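# Sort coloured blocks into matching coloured circles

## Task

Move every block so it lies completely inside the circle that matches its colour, and release each one there.

## Robot and tools

The robot is a single arm with a two-finger parallel gripper. The fingers extend along the gripper's own +x axis and close along its y axis. The reported end_effector_position is the point between the finger pads, roughly 3 to 4 cm back from the tips. Occasional outside tugs may pull on a held part or nudge loose objects. Nothing may leave the table.

Frames. State readings use the scene frame: origin on the table surface directly beneath the arm base, +z up, +y to the left when facing along +x. Position is in metres, orientation is a quaternion end_effector_quat_wxyz, velocities in m/s and rad/s. The base can be tilted relative to the table, and the printed hand position gets less accurate at long reach. Joint positions and Joint velocities list waist, shoulder, elbow, wrist pitch, wrist yaw, wrist roll (rad, rad/s), then the finger-pad gap (m, m/s). Joint ranges in rad: waist -3.054 to 3.054, shoulder 0.000 to 3.142, elbow 0.000 to 2.356, wrist pitch -1.571 to 1.571, wrist yaw -1.571 to 1.571, wrist roll -3.142 to 3.142.

The row. Motion commands use a row of 7 numbers, each in [-1, 1]: dx, dy, dz, rx, ry, rz, opening. The first six are an offset, not a pose, expressed in the gripper's own axes and measured from the gripper pose shown in the latest result that reports it (before any such result in a scene, and for any second or later call inside one reply, from where the robot is when the action begins). 1.0 equals 0.6 m of translation or 180 degrees of rotation; rx, ry, rz form a single rotation vector. All-zero offsets are not a pause: they pull the gripper back to that reference pose. Opening is absolute: +1 is fully open (0.088 m), empty fingers touch near -0.80, and values down to -1 close no further. Full open to closed needs at least about 0.5 s.

execute_actions takes "actions", a list with at most one item, plus optional "pictures" (boolean). An empty list just returns the state. An action item {"rows": [...], "steps": n} holds 1 to 15 rows, one applied per 1/30 s control step, with n up to 15 (default 15); if rows run out, the last repeats. Each row is measured from the same reference pose, not chained. A wait item {"steps": n} with n up to 300 sends nothing and returns after n steps counted from the previous result, reply time included. A rejected call sends nothing.

move takes "target" (one 7-number row, offset as above) and "speed" (m/s, 0.002 to 0.5, default 0.25; rotation capped at twice that in rad/s). It drives a straight path lasting 0.5 to 10 s; longer paths are cut at 10 s. Rotation takes the shorter direction. It does not slow for obstacles, the gripper can lag, drift and overshoot the speed, notably with the arm stretched out. The opening is sent when the move starts. The result adds a "move:" line: done means settled near the target; other outcomes include off_target, moving, held, fault; plus the remaining distance. limits=paced means the pose was clipped; limits=held means a check blocked some steps, after which the arm may move much faster than asked.

wait takes "seconds" (0 to 10) and sends nothing new. zoom_image takes "camera" (cam_head_left, cam_head_right, cam_high, cam_low, cam_wrist) and "region" [x0, y0, x1, y1] in image pixels from the top-left, at most 504 by 504. finished_scene takes "scene", the current scene's number; it ends that scene irreversibly and grades it, so only call it when every block is released inside its circle and settled. Its result also states the next task. Replying with no tool call ends everything.

Control details. Each step the command is clipped to within 70 mm and 16 degrees of the measured pose; damped inverse kinematics then favours position over orientation. After an action the arm continues only to the last clipped pose, so far targets need follow-up commands; check the result's pose and the "Hand target" line. Joint friction can leave the gripper short or slightly tilted, and tiny moves may not happen; correct the tilt when seen. "pose unreachable" and HELD mark steps the clearance check altered or blocked (the base mount counts as arm).

Gripping. grip_measured is the finger opening on the command scale, possibly off by about 1 mm throughout, and reads narrower by up to about 3 mm (0.061) when squeezing firmly. To hold, command about 0.07 below grip_measured; less grips more gently. Parts thinner than about 3 mm get proportionally less force. grip_effort_n is motor effort in newtons (negative closes), capped near 83 N, with offset and noise, and may read high while moving; "n/a" means no value.

Hazards. Contact torque reaching a load limit (waist 18, shoulder 22.3, elbow 22.2, wrist pitch 5.86, wrist yaw 5.84, wrist roll 5.48 N m, held weight included) freezes the arm 10 s and drops the rest of the call. Holding loads heats motors: MOTOR HOT from 50 °C, OVER-TEMPERATURE FAULT at 95 °C, and power loss if it does not cool. Faster moves and targets set deeper past contact press harder, so approach slowly, avoid slams, drops and knocking blocks away. Time passes while you think; smooth, efficient motion is preferred.

Cameras, all 504x504: cam_head_left, cam_head_right, cam_high, cam_low, cam_wrist, returned in that order with each result unless pictures is false.

Each tool is called as name([rows], argument=value, ...), one row to a line, values as JSON.

## Session

execute_actions(actions=[])

Scene clock: 0.00 s of 4173.50 s.
end_effector_position=(+0.3864, +0.3922, +0.2657) grip_measured=+0.847 grip_effort_n=n/a end_effector_quat_wxyz=(+0.643, -0.439, +0.360, +0.514) end_effector_velocity=(-0.001, +0.001, +0.001) end_effector_angular_velocity=(+0.017, +0.009, +0.009)
Joint positions: [ 1.119  1.827  1.814 -0.762  0.722 -0.754  0.081]
Joint velocities: [-0.002 -0.007 -0.007  0.007 -0.022 -0.007 -0.   ]
Motor temperatures (°C, as the motors report them): [23 25 22 24 22 21]
Heat: hottest shoulder 25 °C (+0.0 °C/min).
Hand target: +0.386, +0.392, +0.266; +0.643, -0.439, +0.360, +0.514

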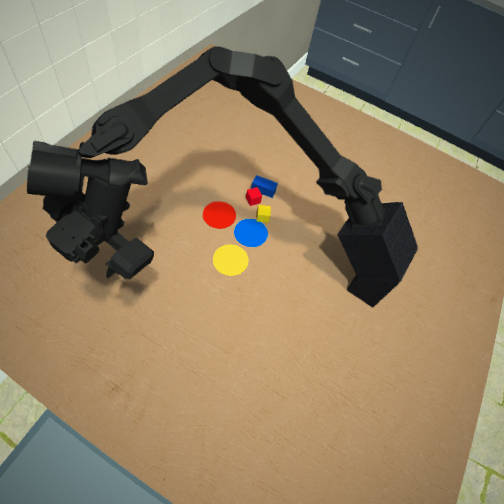

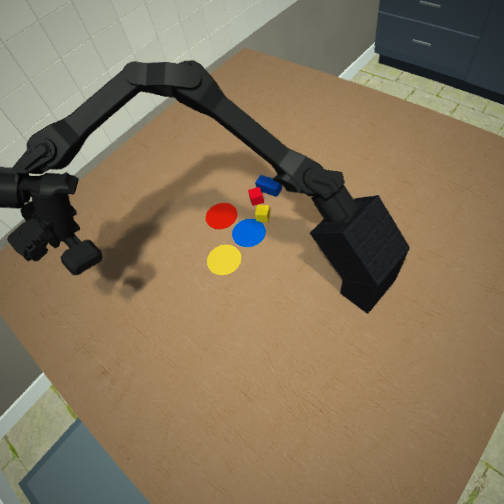

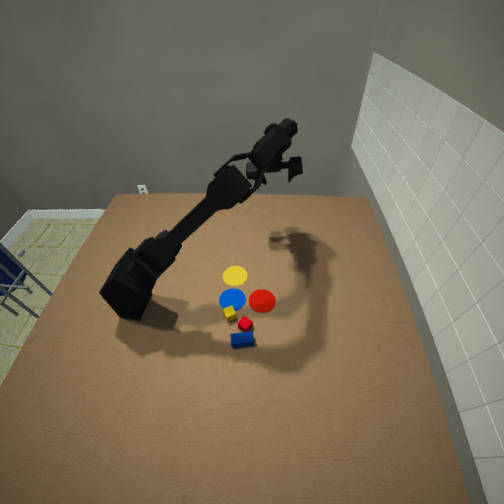

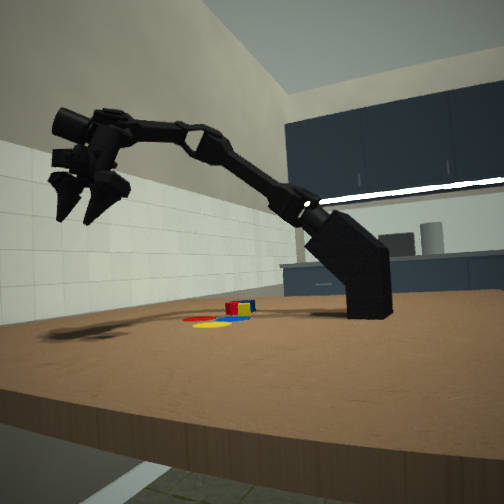

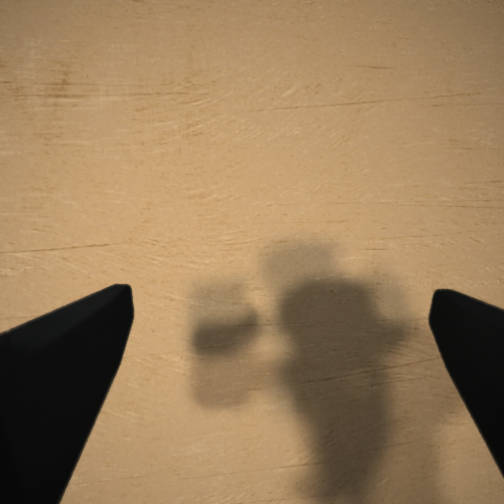

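move(target=[-0.185,0.100,-0.497,-0.016,0.115,0.0665,1])

Scene clock: 15.13 s of 4173.50 s.
end_effector_position=(+0.3029, +0.0819, +0.2508) grip_measured=+1.000 grip_effort_n=18.8 end_effector_quat_wxyz=(+0.500, -0.501, +0.500, +0.499) end_effector_velocity=(-0.001, +0.000, +0.001) end_effector_angular_velocity=(+0.020, +0.005, +0.007)
Joint positions: [ 0.775  0.931  1.059 -1.2    0.627 -0.837  0.088]
Joint velocities: [-0.007 -0.012 -0.002  0.007 -0.022 -0.022  0.   ]
Motor temperatures (°C, as the motors report them): [26 28 23 24 22 21]
Heat: hottest shoulder 28 °C (+11.9 °C/min).
Hand target: +0.301, +0.080, +0.251; +0.500, -0.500, +0.500, +0.500
Off the commanded pose: 0.003 m, 0 deg.
After step 90, 10.30 s passed at rest.
move: done

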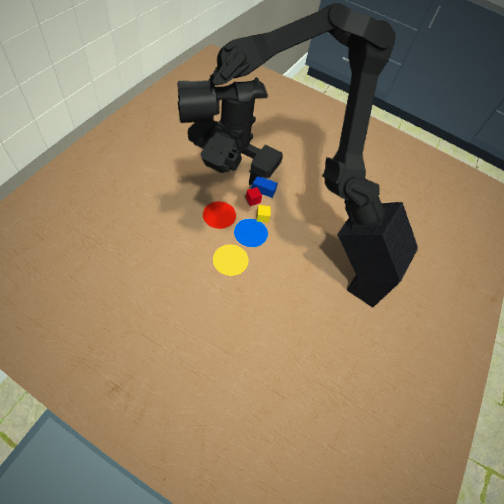

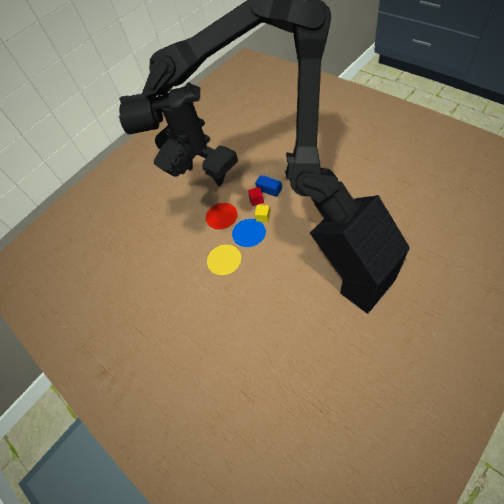

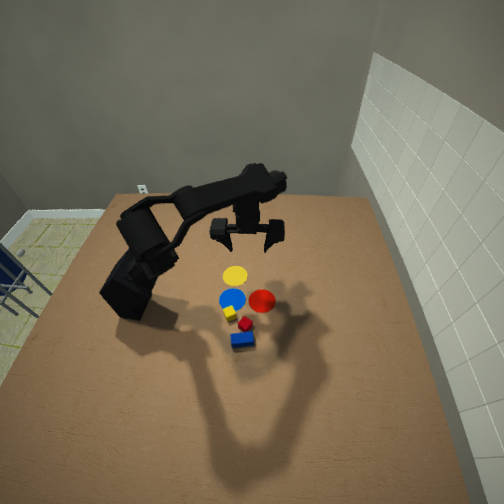

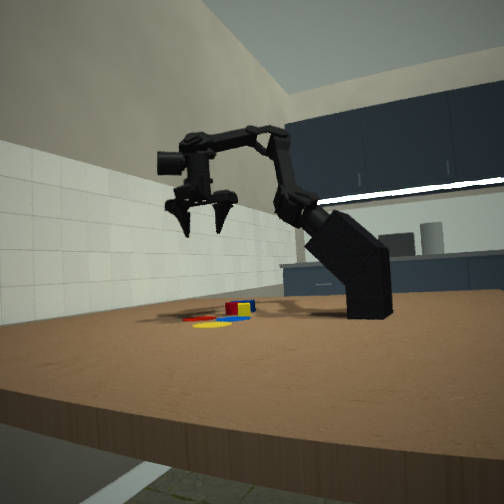

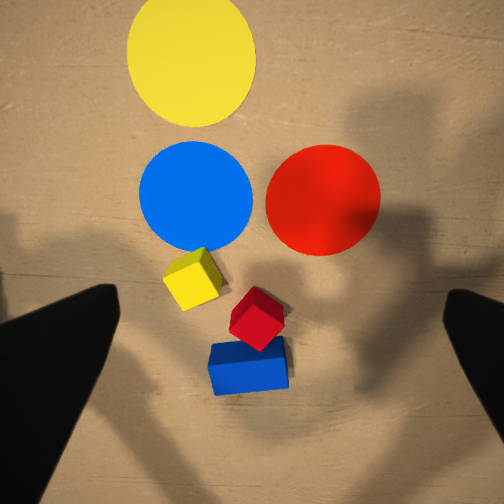

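move(target=[0.17,0,-0.07,0,0,0,1])

Scene clock: 25.10 s of 4173.50 s.
end_effector_position=(+0.3055, +0.0377, +0.1518) grip_measured=+1.000 grip_effort_n=18.8 end_effector_quat_wxyz=(+0.503, -0.504, +0.499, +0.493) end_effector_velocity=(+0.001, -0.002, -0.000) end_effector_angular_velocity=(-0.000, -0.004, +0.011)
Joint positions: [ 0.212  0.923  0.742 -0.644  0.301 -1.348  0.088]
Joint velocities: [-0.012 -0.002 -0.002  0.007 -0.007 -0.022  0.   ]
Motor temperatures (°C, as the motors report them): [25 28 23 24 22 22]
Heat: hottest shoulder 28 °C (+7.2 °C/min).
Hand target: +0.303, +0.038, +0.149; +0.499, -0.503, +0.500, +0.498
Off the commanded pose: 0.004 m, 1 deg.
After step 90, 5.97 s passed at rest.
move: done

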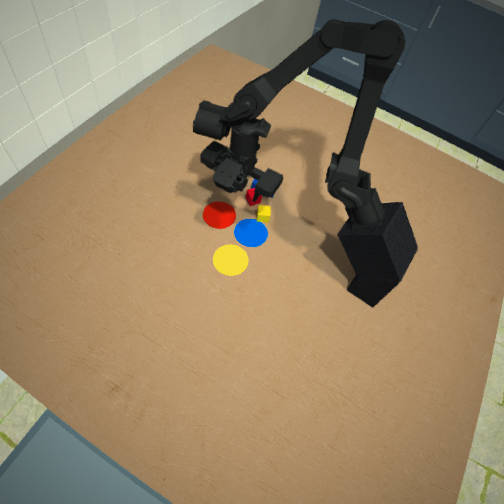

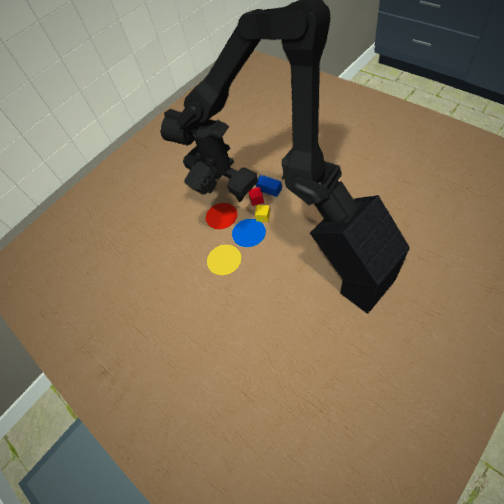

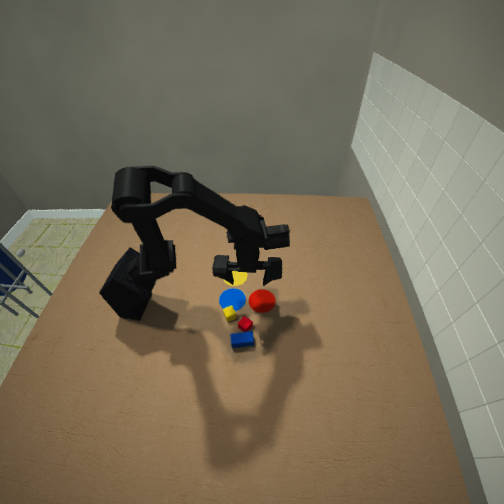

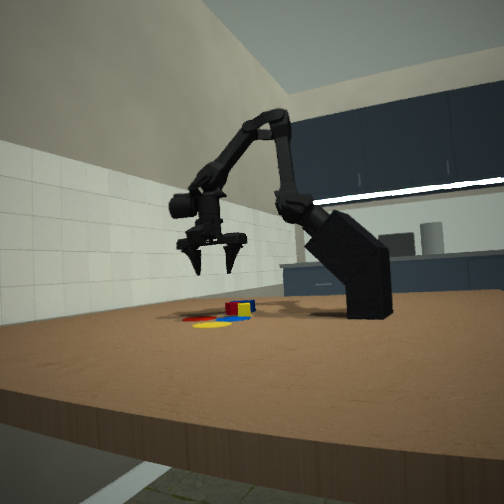

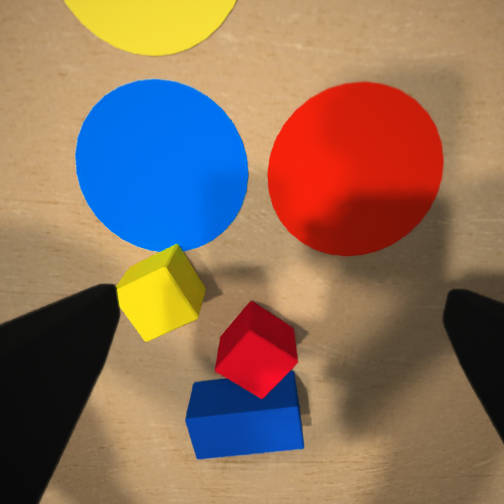

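zoom_image(camera="cam_wrist", region=[90,230,340,480])

Region (90, 230, 340, 480) of cam_wrist's 504x504 image, scaled by 2.016, with more detail than that image has.

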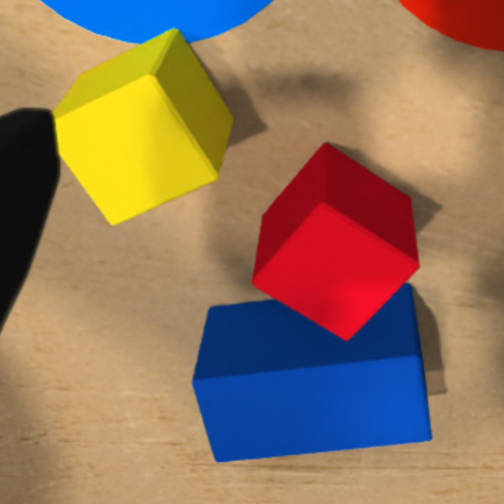

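move(target=[0.087,0.0875,-0.092,-0.156,0,0,0.5])

Scene clock: 65.70 s of 4173.50 s.
end_effector_position=(+0.2544, -0.0183, +0.1004) grip_measured=+0.504 grip_effort_n=-19.3 end_effector_quat_wxyz=(-0.365, +0.612, -0.366, -0.598) end_effector_velocity=(-0.002, +0.002, -0.000) end_effector_angular_velocity=(+0.017, +0.007, +0.032)
Joint positions: [-0.173  0.882  0.442 -0.337  0.036 -2.117  0.064]
Joint velocities: [-0.007 -0.002 -0.002 -0.007 -0.022 -0.037 -0.   ]
Motor temperatures (°C, as the motors report them): [24 27 24 24 22 22]
Heat: hottest shoulder 27 °C (+1.0 °C/min).
Hand target: +0.253, -0.018, +0.100; -0.364, +0.612, -0.364, -0.600
Off the commanded pose: 0.002 m, 0 deg.
After step 90, 36.13 s passed at rest.
move: done

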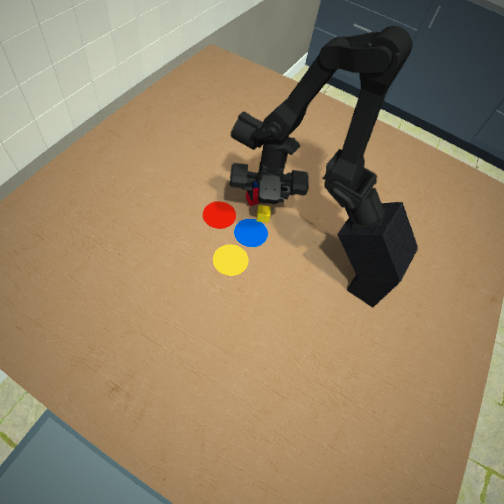

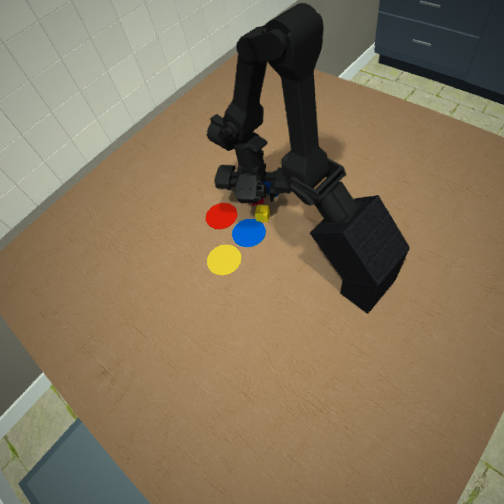

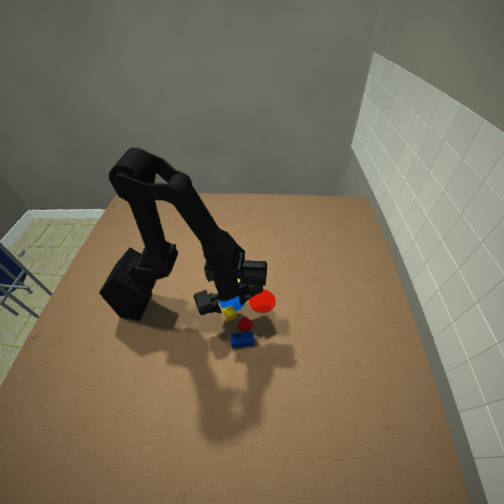

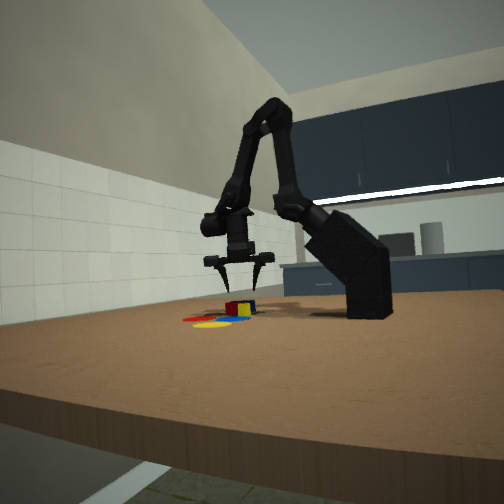

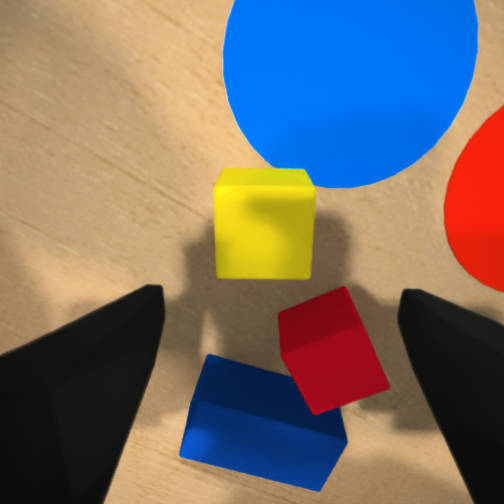

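move(target=[0.088,0.005,0,0,0,0,0.5], speed=0.08)

Scene clock: 73.17 s of 4173.50 s.
end_effector_position=(+0.2543, -0.0203, +0.0488) grip_measured=+0.504 grip_effort_n=-19.3 end_effector_quat_wxyz=(-0.366, +0.615, -0.366, -0.595) end_effector_velocity=(+0.001, +0.003, -0.001) end_effector_angular_velocity=(+0.020, -0.004, +0.006)
Joint positions: [-0.189  1.168  0.4   -0.001  0.027 -2.126  0.064]
Joint velocities: [-0.002  0.007  0.002  0.007 -0.022 -0.007 -0.   ]
Motor temperatures (°C, as the motors report them): [24 27 23 24 22 22]
Heat: hottest shoulder 27 °C (-1.0 °C/min).
Hand target: +0.252, -0.020, +0.047; -0.365, +0.613, -0.366, -0.598
Off the commanded pose: 0.002 m, 0 deg.
After step 90, 3.40 s passed at rest.
move: done

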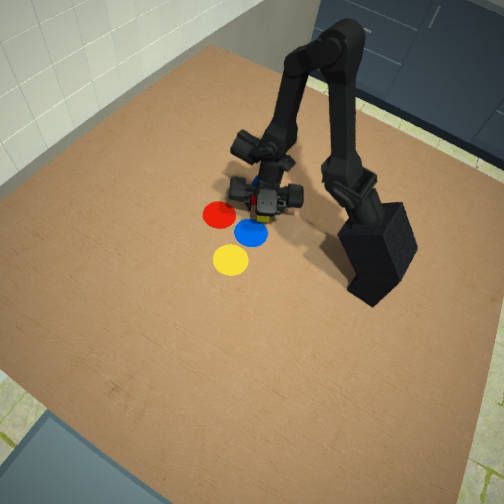

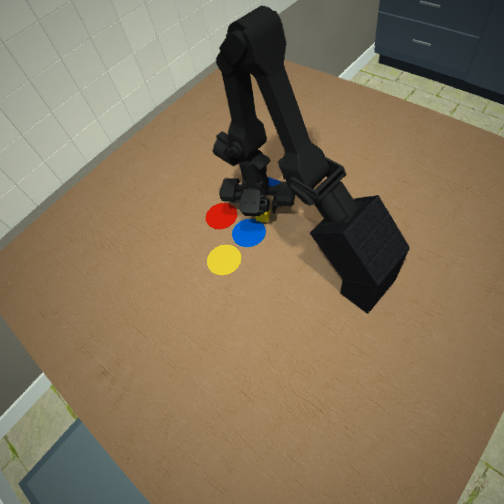

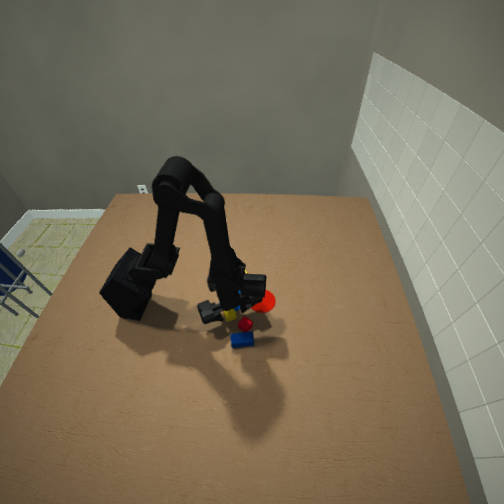

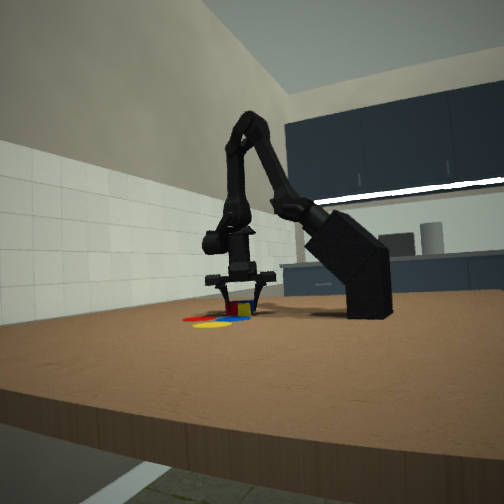

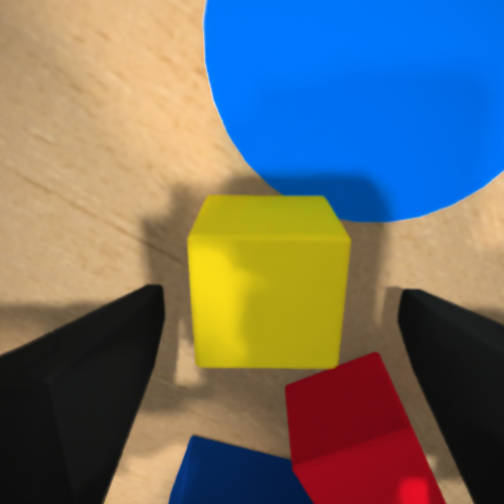

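move(target=[0.009,0.004,0.008,0,0,0,0.5], speed=0.03)

execute_actions([
  {"rows":[[0,0,0,0,0,0,-0.2]],"steps":15},
])

Scene clock: 79.17 s of 4173.50 s.
end_effector_position=(+0.2526, -0.0176, +0.0448) grip_measured=+0.504 grip_effort_n=-18.4 end_effector_quat_wxyz=(-0.367, +0.617, -0.364, -0.593) end_effector_velocity=(-0.006, -0.000, -0.001) end_effector_angular_velocity=(-0.004, +0.017, -0.005)
Joint positions: [-0.177  1.188  0.386  0.04   0.033 -2.12   0.064]
Joint velocities: [ 0.002  0.002 -0.007 -0.007  0.007  0.007 -0.   ]
Motor temperatures (°C, as the motors report them): [24 27 23 24 22 22]
Heat: hottest shoulder 27 °C (-1.0 °C/min).
Hand target: +0.250, -0.017, +0.043; -0.366, +0.614, -0.366, -0.595
Off the commanded pose: 0.003 m, 0 deg.
After step 90, 2.30 s passed at rest.
move: done

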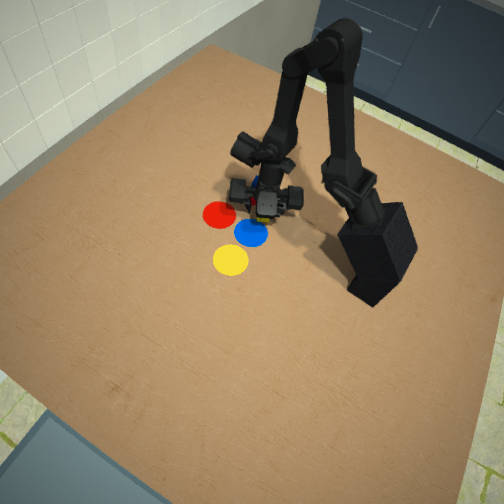

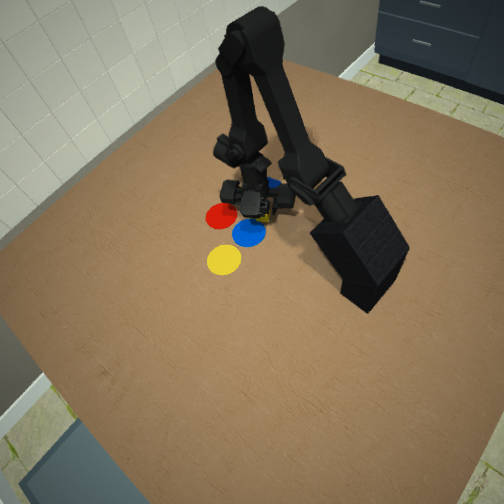

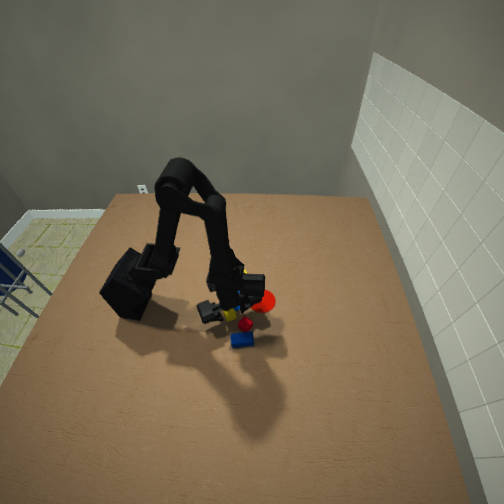

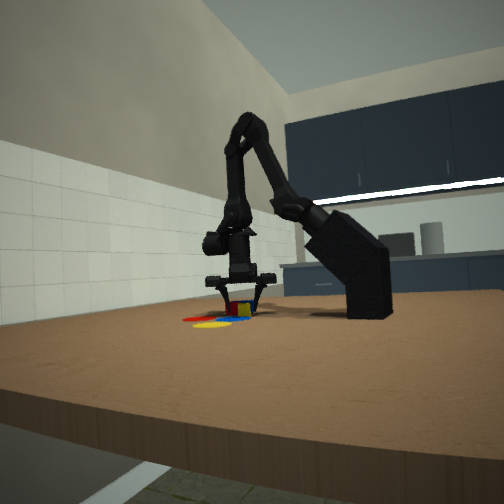

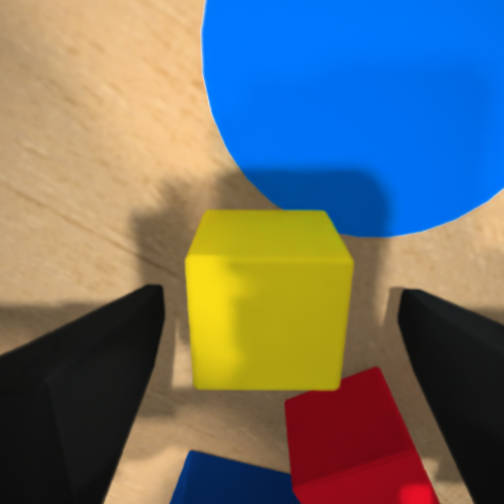

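Scene clock: 79.67 s of 4173.50 s.
end_effector_position=(+0.2526, -0.0176, +0.0448) grip_measured=-0.154 grip_effort_n=-83.5 end_effector_quat_wxyz=(-0.367, +0.617, -0.364, -0.593) end_effector_velocity=(-0.005, -0.001, +0.000) end_effector_angular_velocity=(+0.003, +0.022, +0.003)
Joint positions: [-0.177  1.188  0.386  0.04   0.033 -2.12   0.031]
Joint velocities: [-0.007 -0.002 -0.002 -0.022 -0.007 -0.007 -0.   ]
Motor temperatures (°C, as the motors report them): [24 27 23 24 22 22]
Heat: hottest shoulder 27 °C (-1.0 °C/min).
Hand target: +0.253, -0.018, +0.045; -0.367, +0.617, -0.364, -0.593
Off the commanded pose: 0.000 m, 0 deg.
Steps of this call (steps 1 to 15: all 15 steps of this action). Readings (end_effector_position):
1: (+0.2527, -0.0176, +0.0448)
2: (+0.2527, -0.0176, +0.0448)
4: (+0.2527, -0.0176, +0.0448)
8: (+0.2527, -0.0176, +0.0448)
15: the state above

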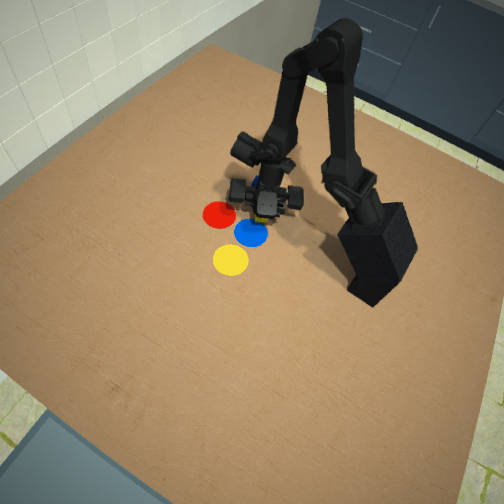

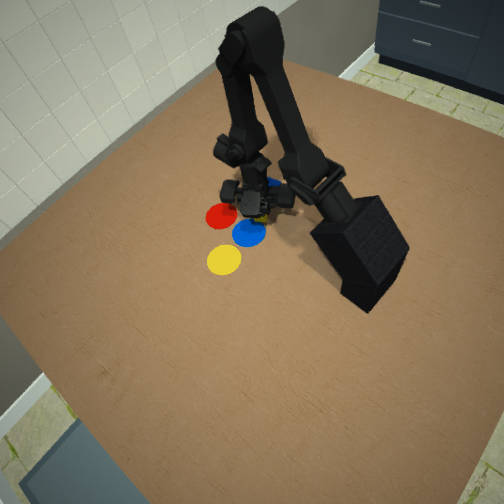

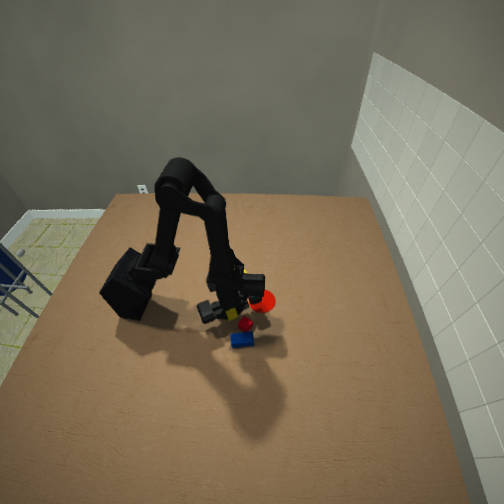

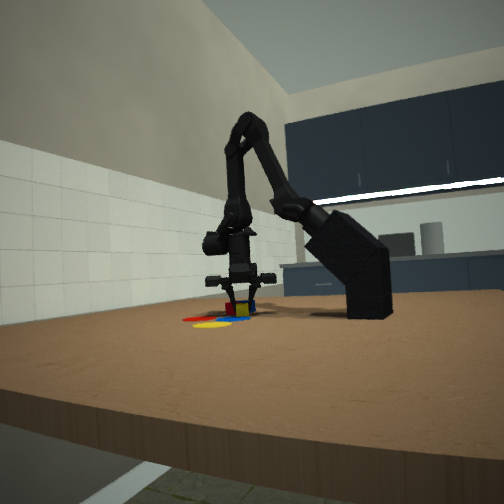

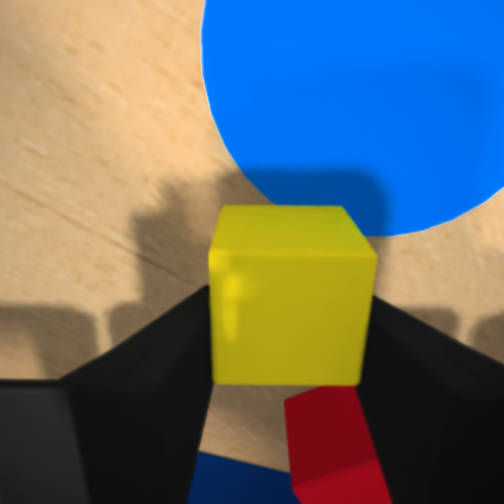

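move(target=[-0.085,0,0,0,0,0,-0.23], speed=0.15)

move(target=[0,-0.13,0.229,0,0,0,-0.23], speed=0.2)

Scene clock: 88.73 s of 4173.50 s.
end_effector_position=(+0.2472, -0.0168, +0.0935) grip_measured=-0.154 grip_effort_n=-83.5 end_effector_quat_wxyz=(-0.365, +0.613, -0.365, -0.599) end_effector_velocity=(-0.004, -0.001, +0.002) end_effector_angular_velocity=(+0.003, +0.012, +0.003)
Joint positions: [-0.169  0.894  0.405 -0.288  0.037 -2.117  0.031]
Joint velocities: [-0.007 -0.012 -0.002 -0.022 -0.007 -0.007 -0.   ]
Motor temperatures (°C, as the motors report them): [24 28 23 24 22 22]
Heat: hottest shoulder 28 °C (+0.0 °C/min).
Hand target: +0.252, -0.017, +0.096; -0.367, +0.617, -0.364, -0.593
Off the commanded pose: 0.004 m, 1 deg.
After step 90, 5.13 s passed at rest.
move: done

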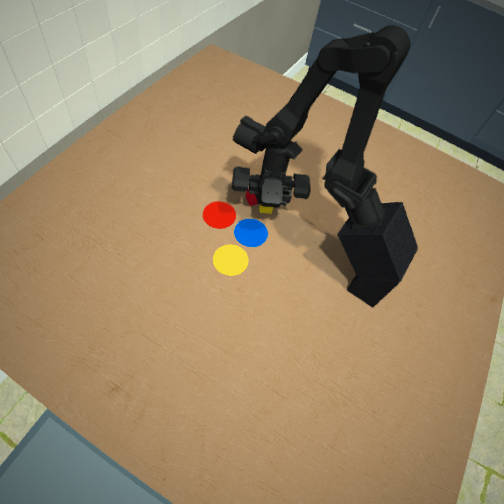

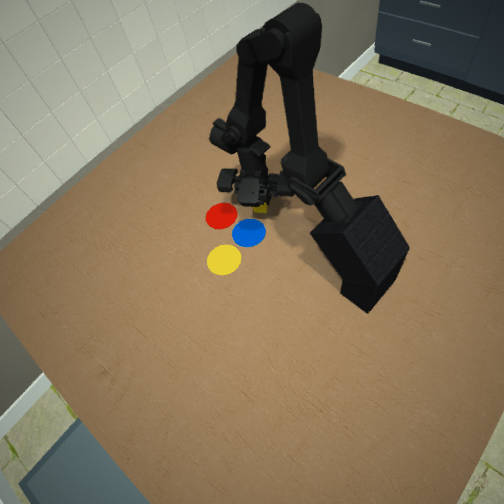

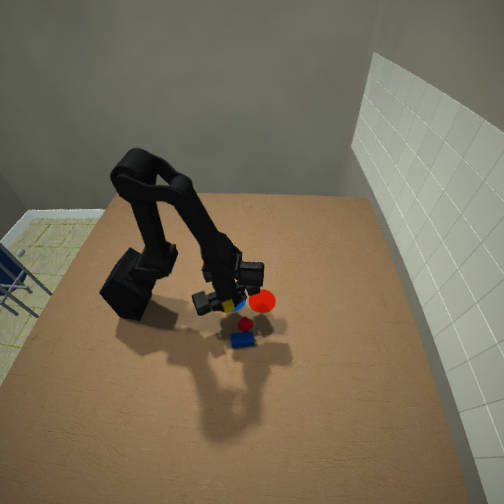

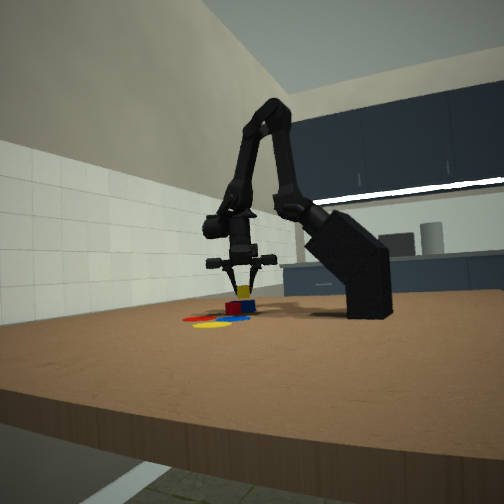

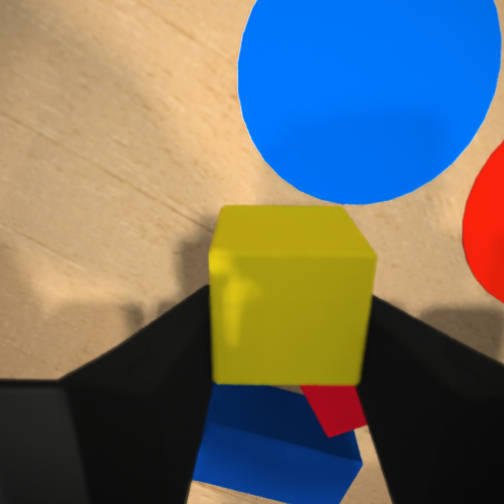

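Scene clock: 90.00 s of 4173.50 s.
end_effector_position=(+0.2515, +0.1414, +0.0920) grip_measured=-0.154 grip_effort_n=-83.5 end_effector_quat_wxyz=(-0.368, +0.610, -0.364, -0.600) end_effector_velocity=(+0.001, +0.001, -0.001) end_effector_angular_velocity=(-0.008, +0.001, -0.002)
Joint positions: [ 0.645  1.308  0.618 -0.295  0.568 -1.461  0.031]
Joint velocities: [ 0.002  0.012  0.012 -0.007  0.007  0.007  0.   ]
Motor temperatures (°C, as the motors report them): [24 28 23 24 22 22]
Heat: hottest shoulder 28 °C (+0.0 °C/min).
Hand target: +0.252, +0.143, +0.092; -0.367, +0.611, -0.365, -0.600
Off the commanded pose: 0.000 m, 0 deg.
move: done

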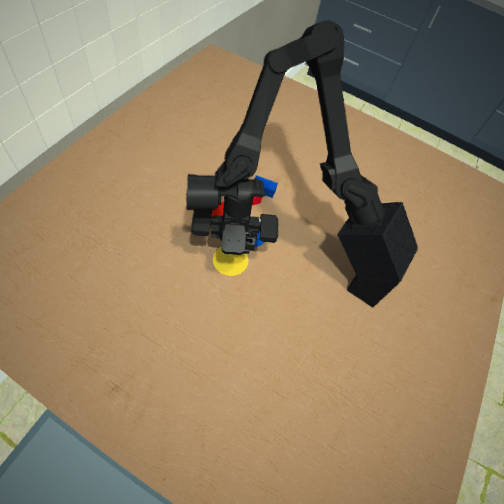

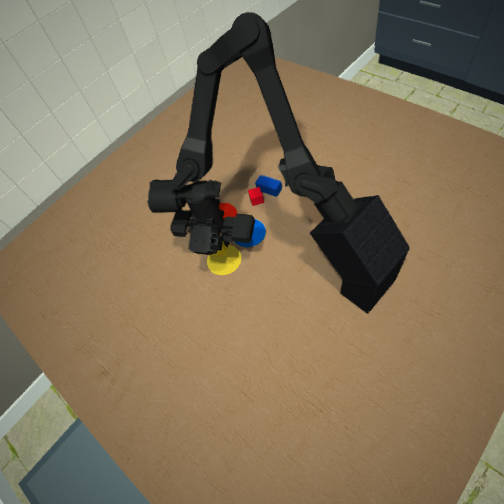

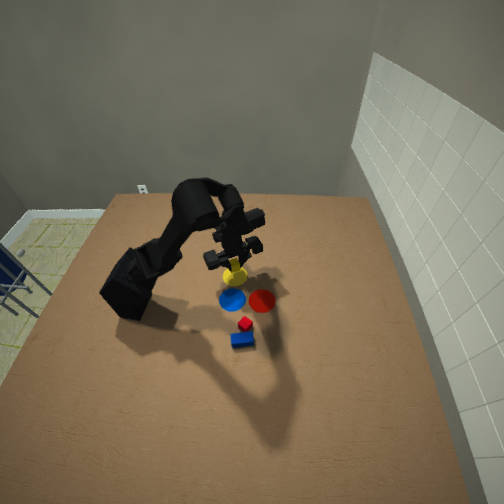

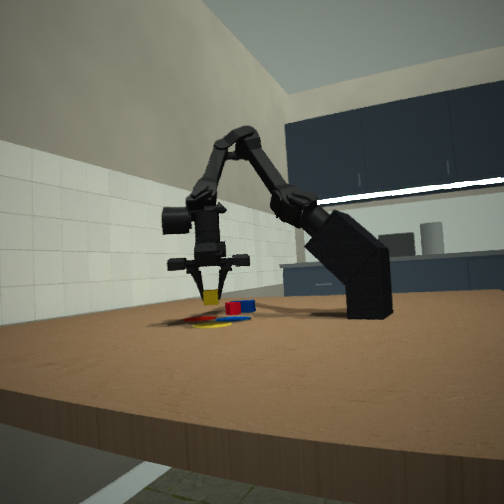

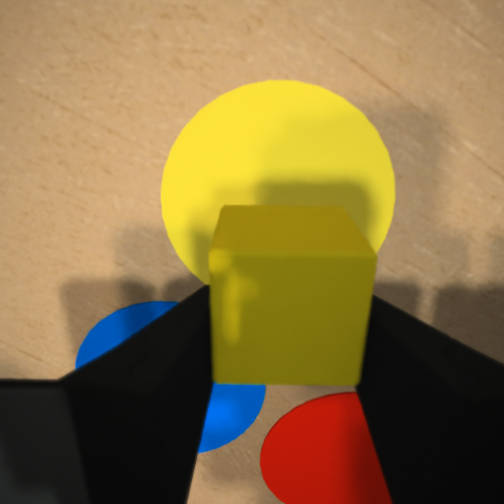

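move(target=[0.076,0,0.005,0,0,0,-0.23], speed=0.06)

Scene clock: 96.87 s of 4173.50 s.
end_effector_position=(+0.2532, +0.1437, +0.0481) grip_measured=-0.154 grip_effort_n=-83.5 end_effector_quat_wxyz=(-0.371, +0.611, -0.365, -0.596) end_effector_velocity=(+0.001, +0.004, -0.001) end_effector_angular_velocity=(+0.025, -0.002, -0.002)
Joint positions: [ 0.554  1.482  0.601 -0.05   0.52  -1.545  0.031]
Joint velocities: [-0.002  0.002 -0.002  0.022 -0.022 -0.007 -0.   ]
Motor temperatures (°C, as the motors report them): [24 27 23 24 22 22]
Heat: hottest shoulder 27 °C (-1.0 °C/min).
Hand target: +0.250, +0.144, +0.046; -0.368, +0.610, -0.364, -0.600
Off the commanded pose: 0.003 m, 1 deg.
After step 90, 2.77 s passed at rest.
move: done

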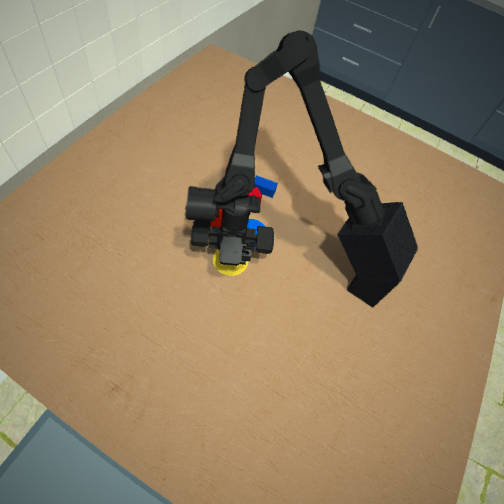

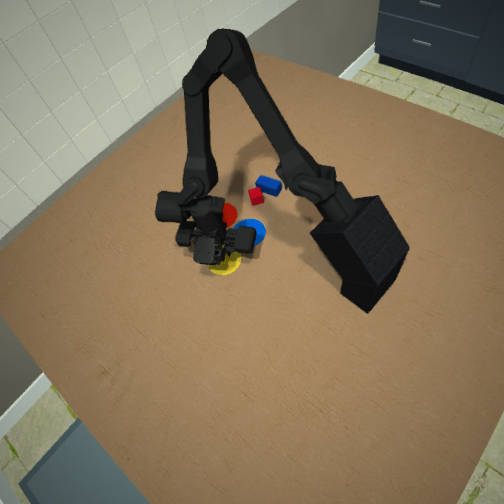

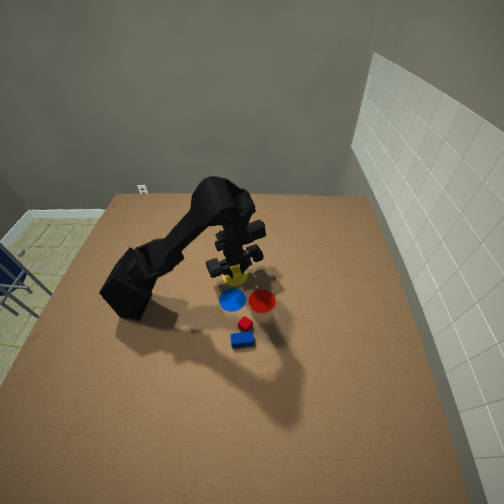

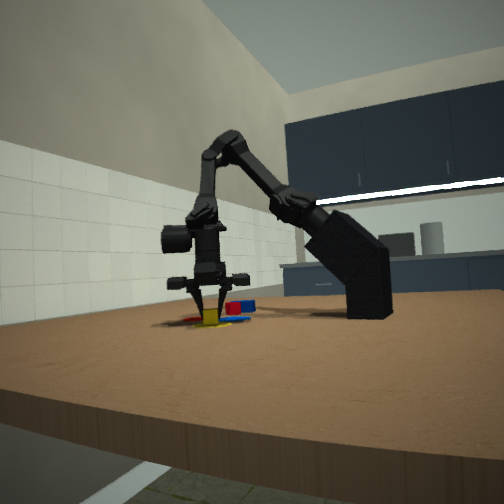

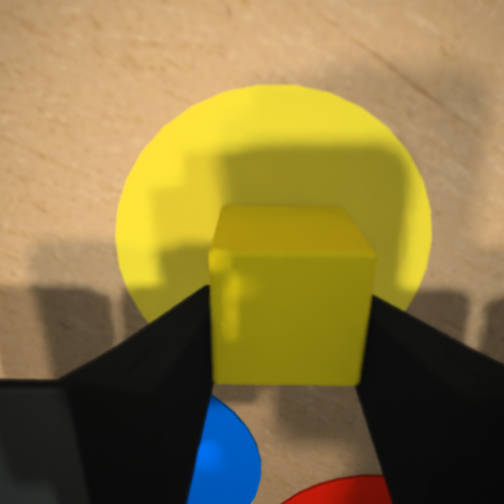

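move(target=[0.004,0.003,0.014,0,0,0,-0.23], speed=0.03)

execute_actions([
  {"rows":[[0,0,0,0,0,0,0.5]],"steps":15},
], pictures=false)

Scene clock: 102.20 s of 4173.50 s.
end_effector_position=(+0.2496, +0.1496, +0.0467) grip_measured=-0.154 grip_effort_n=-83.5 end_effector_quat_wxyz=(-0.373, +0.611, -0.364, -0.596) end_effector_velocity=(+0.004, +0.002, +0.000) end_effector_angular_velocity=(+0.005, -0.020, -0.017)
Joint positions: [ 0.575  1.503  0.601 -0.035  0.531 -1.526  0.031]
Joint velocities: [0.002 0.002 0.002 0.022 0.007 0.007 0.   ]
Motor temperatures (°C, as the motors report them): [24 28 23 24 22 22]
Heat: hottest shoulder 28 °C (+0.0 °C/min).
Hand target: +0.248, +0.150, +0.046; -0.371, +0.611, -0.365, -0.596
Off the commanded pose: 0.002 m, 0 deg.
After step 90, 1.63 s passed at rest.
move: done

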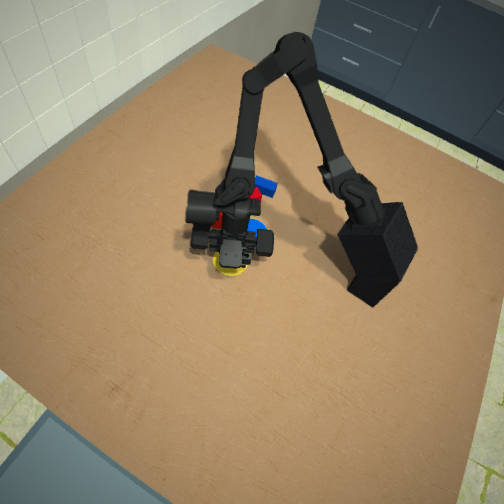

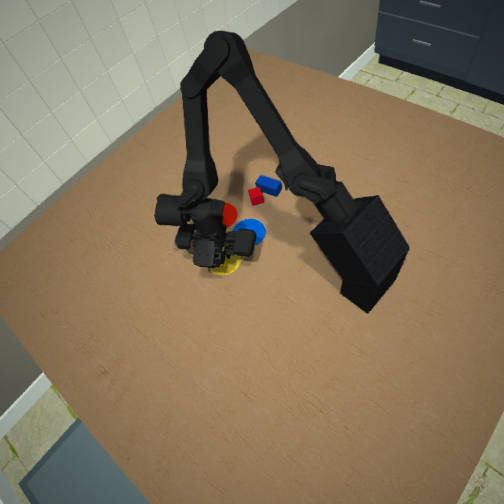

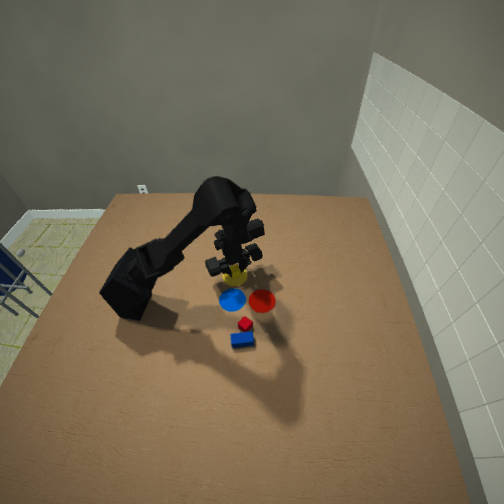

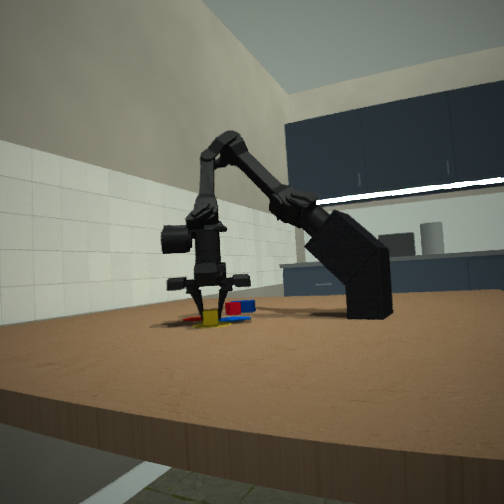

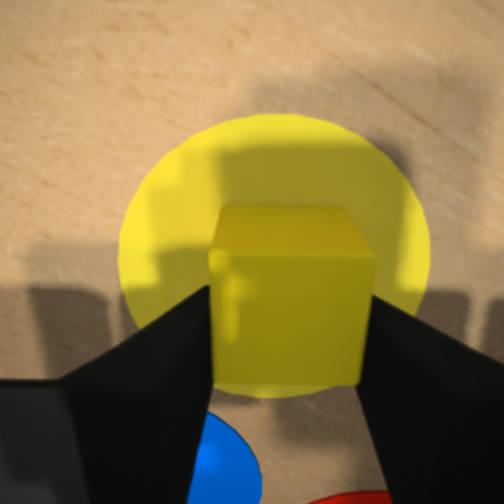

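Scene clock: 102.70 s of 4173.50 s.
end_effector_position=(+0.2496, +0.1496, +0.0467) grip_measured=+0.492 grip_effort_n=19.3 end_effector_quat_wxyz=(-0.373, +0.611, -0.364, -0.596) end_effector_velocity=(-0.004, -0.004, -0.001) end_effector_angular_velocity=(-0.009, +0.021, +0.028)
Joint positions: [ 0.575  1.503  0.601 -0.035  0.531 -1.526  0.063]
Joint velocities: [-0.007 -0.002 -0.002 -0.022 -0.007 -0.022  0.002]
Motor temperatures (°C, as the motors report them): [24 28 23 24 22 22]
Heat: hottest shoulder 28 °C (+0.0 °C/min).
Hand target: +0.250, +0.150, +0.047; -0.373, +0.611, -0.364, -0.596
Off the commanded pose: 0.000 m, 0 deg.
Steps of this call (steps 1 to 15: all 15 steps of this action). Readings (end_effector_position):
1: (+0.2496, +0.1496, +0.0467)
2: (+0.2496, +0.1496, +0.0467)
4: (+0.2496, +0.1496, +0.0467)
8: (+0.2496, +0.1496, +0.0467)
15: the state above


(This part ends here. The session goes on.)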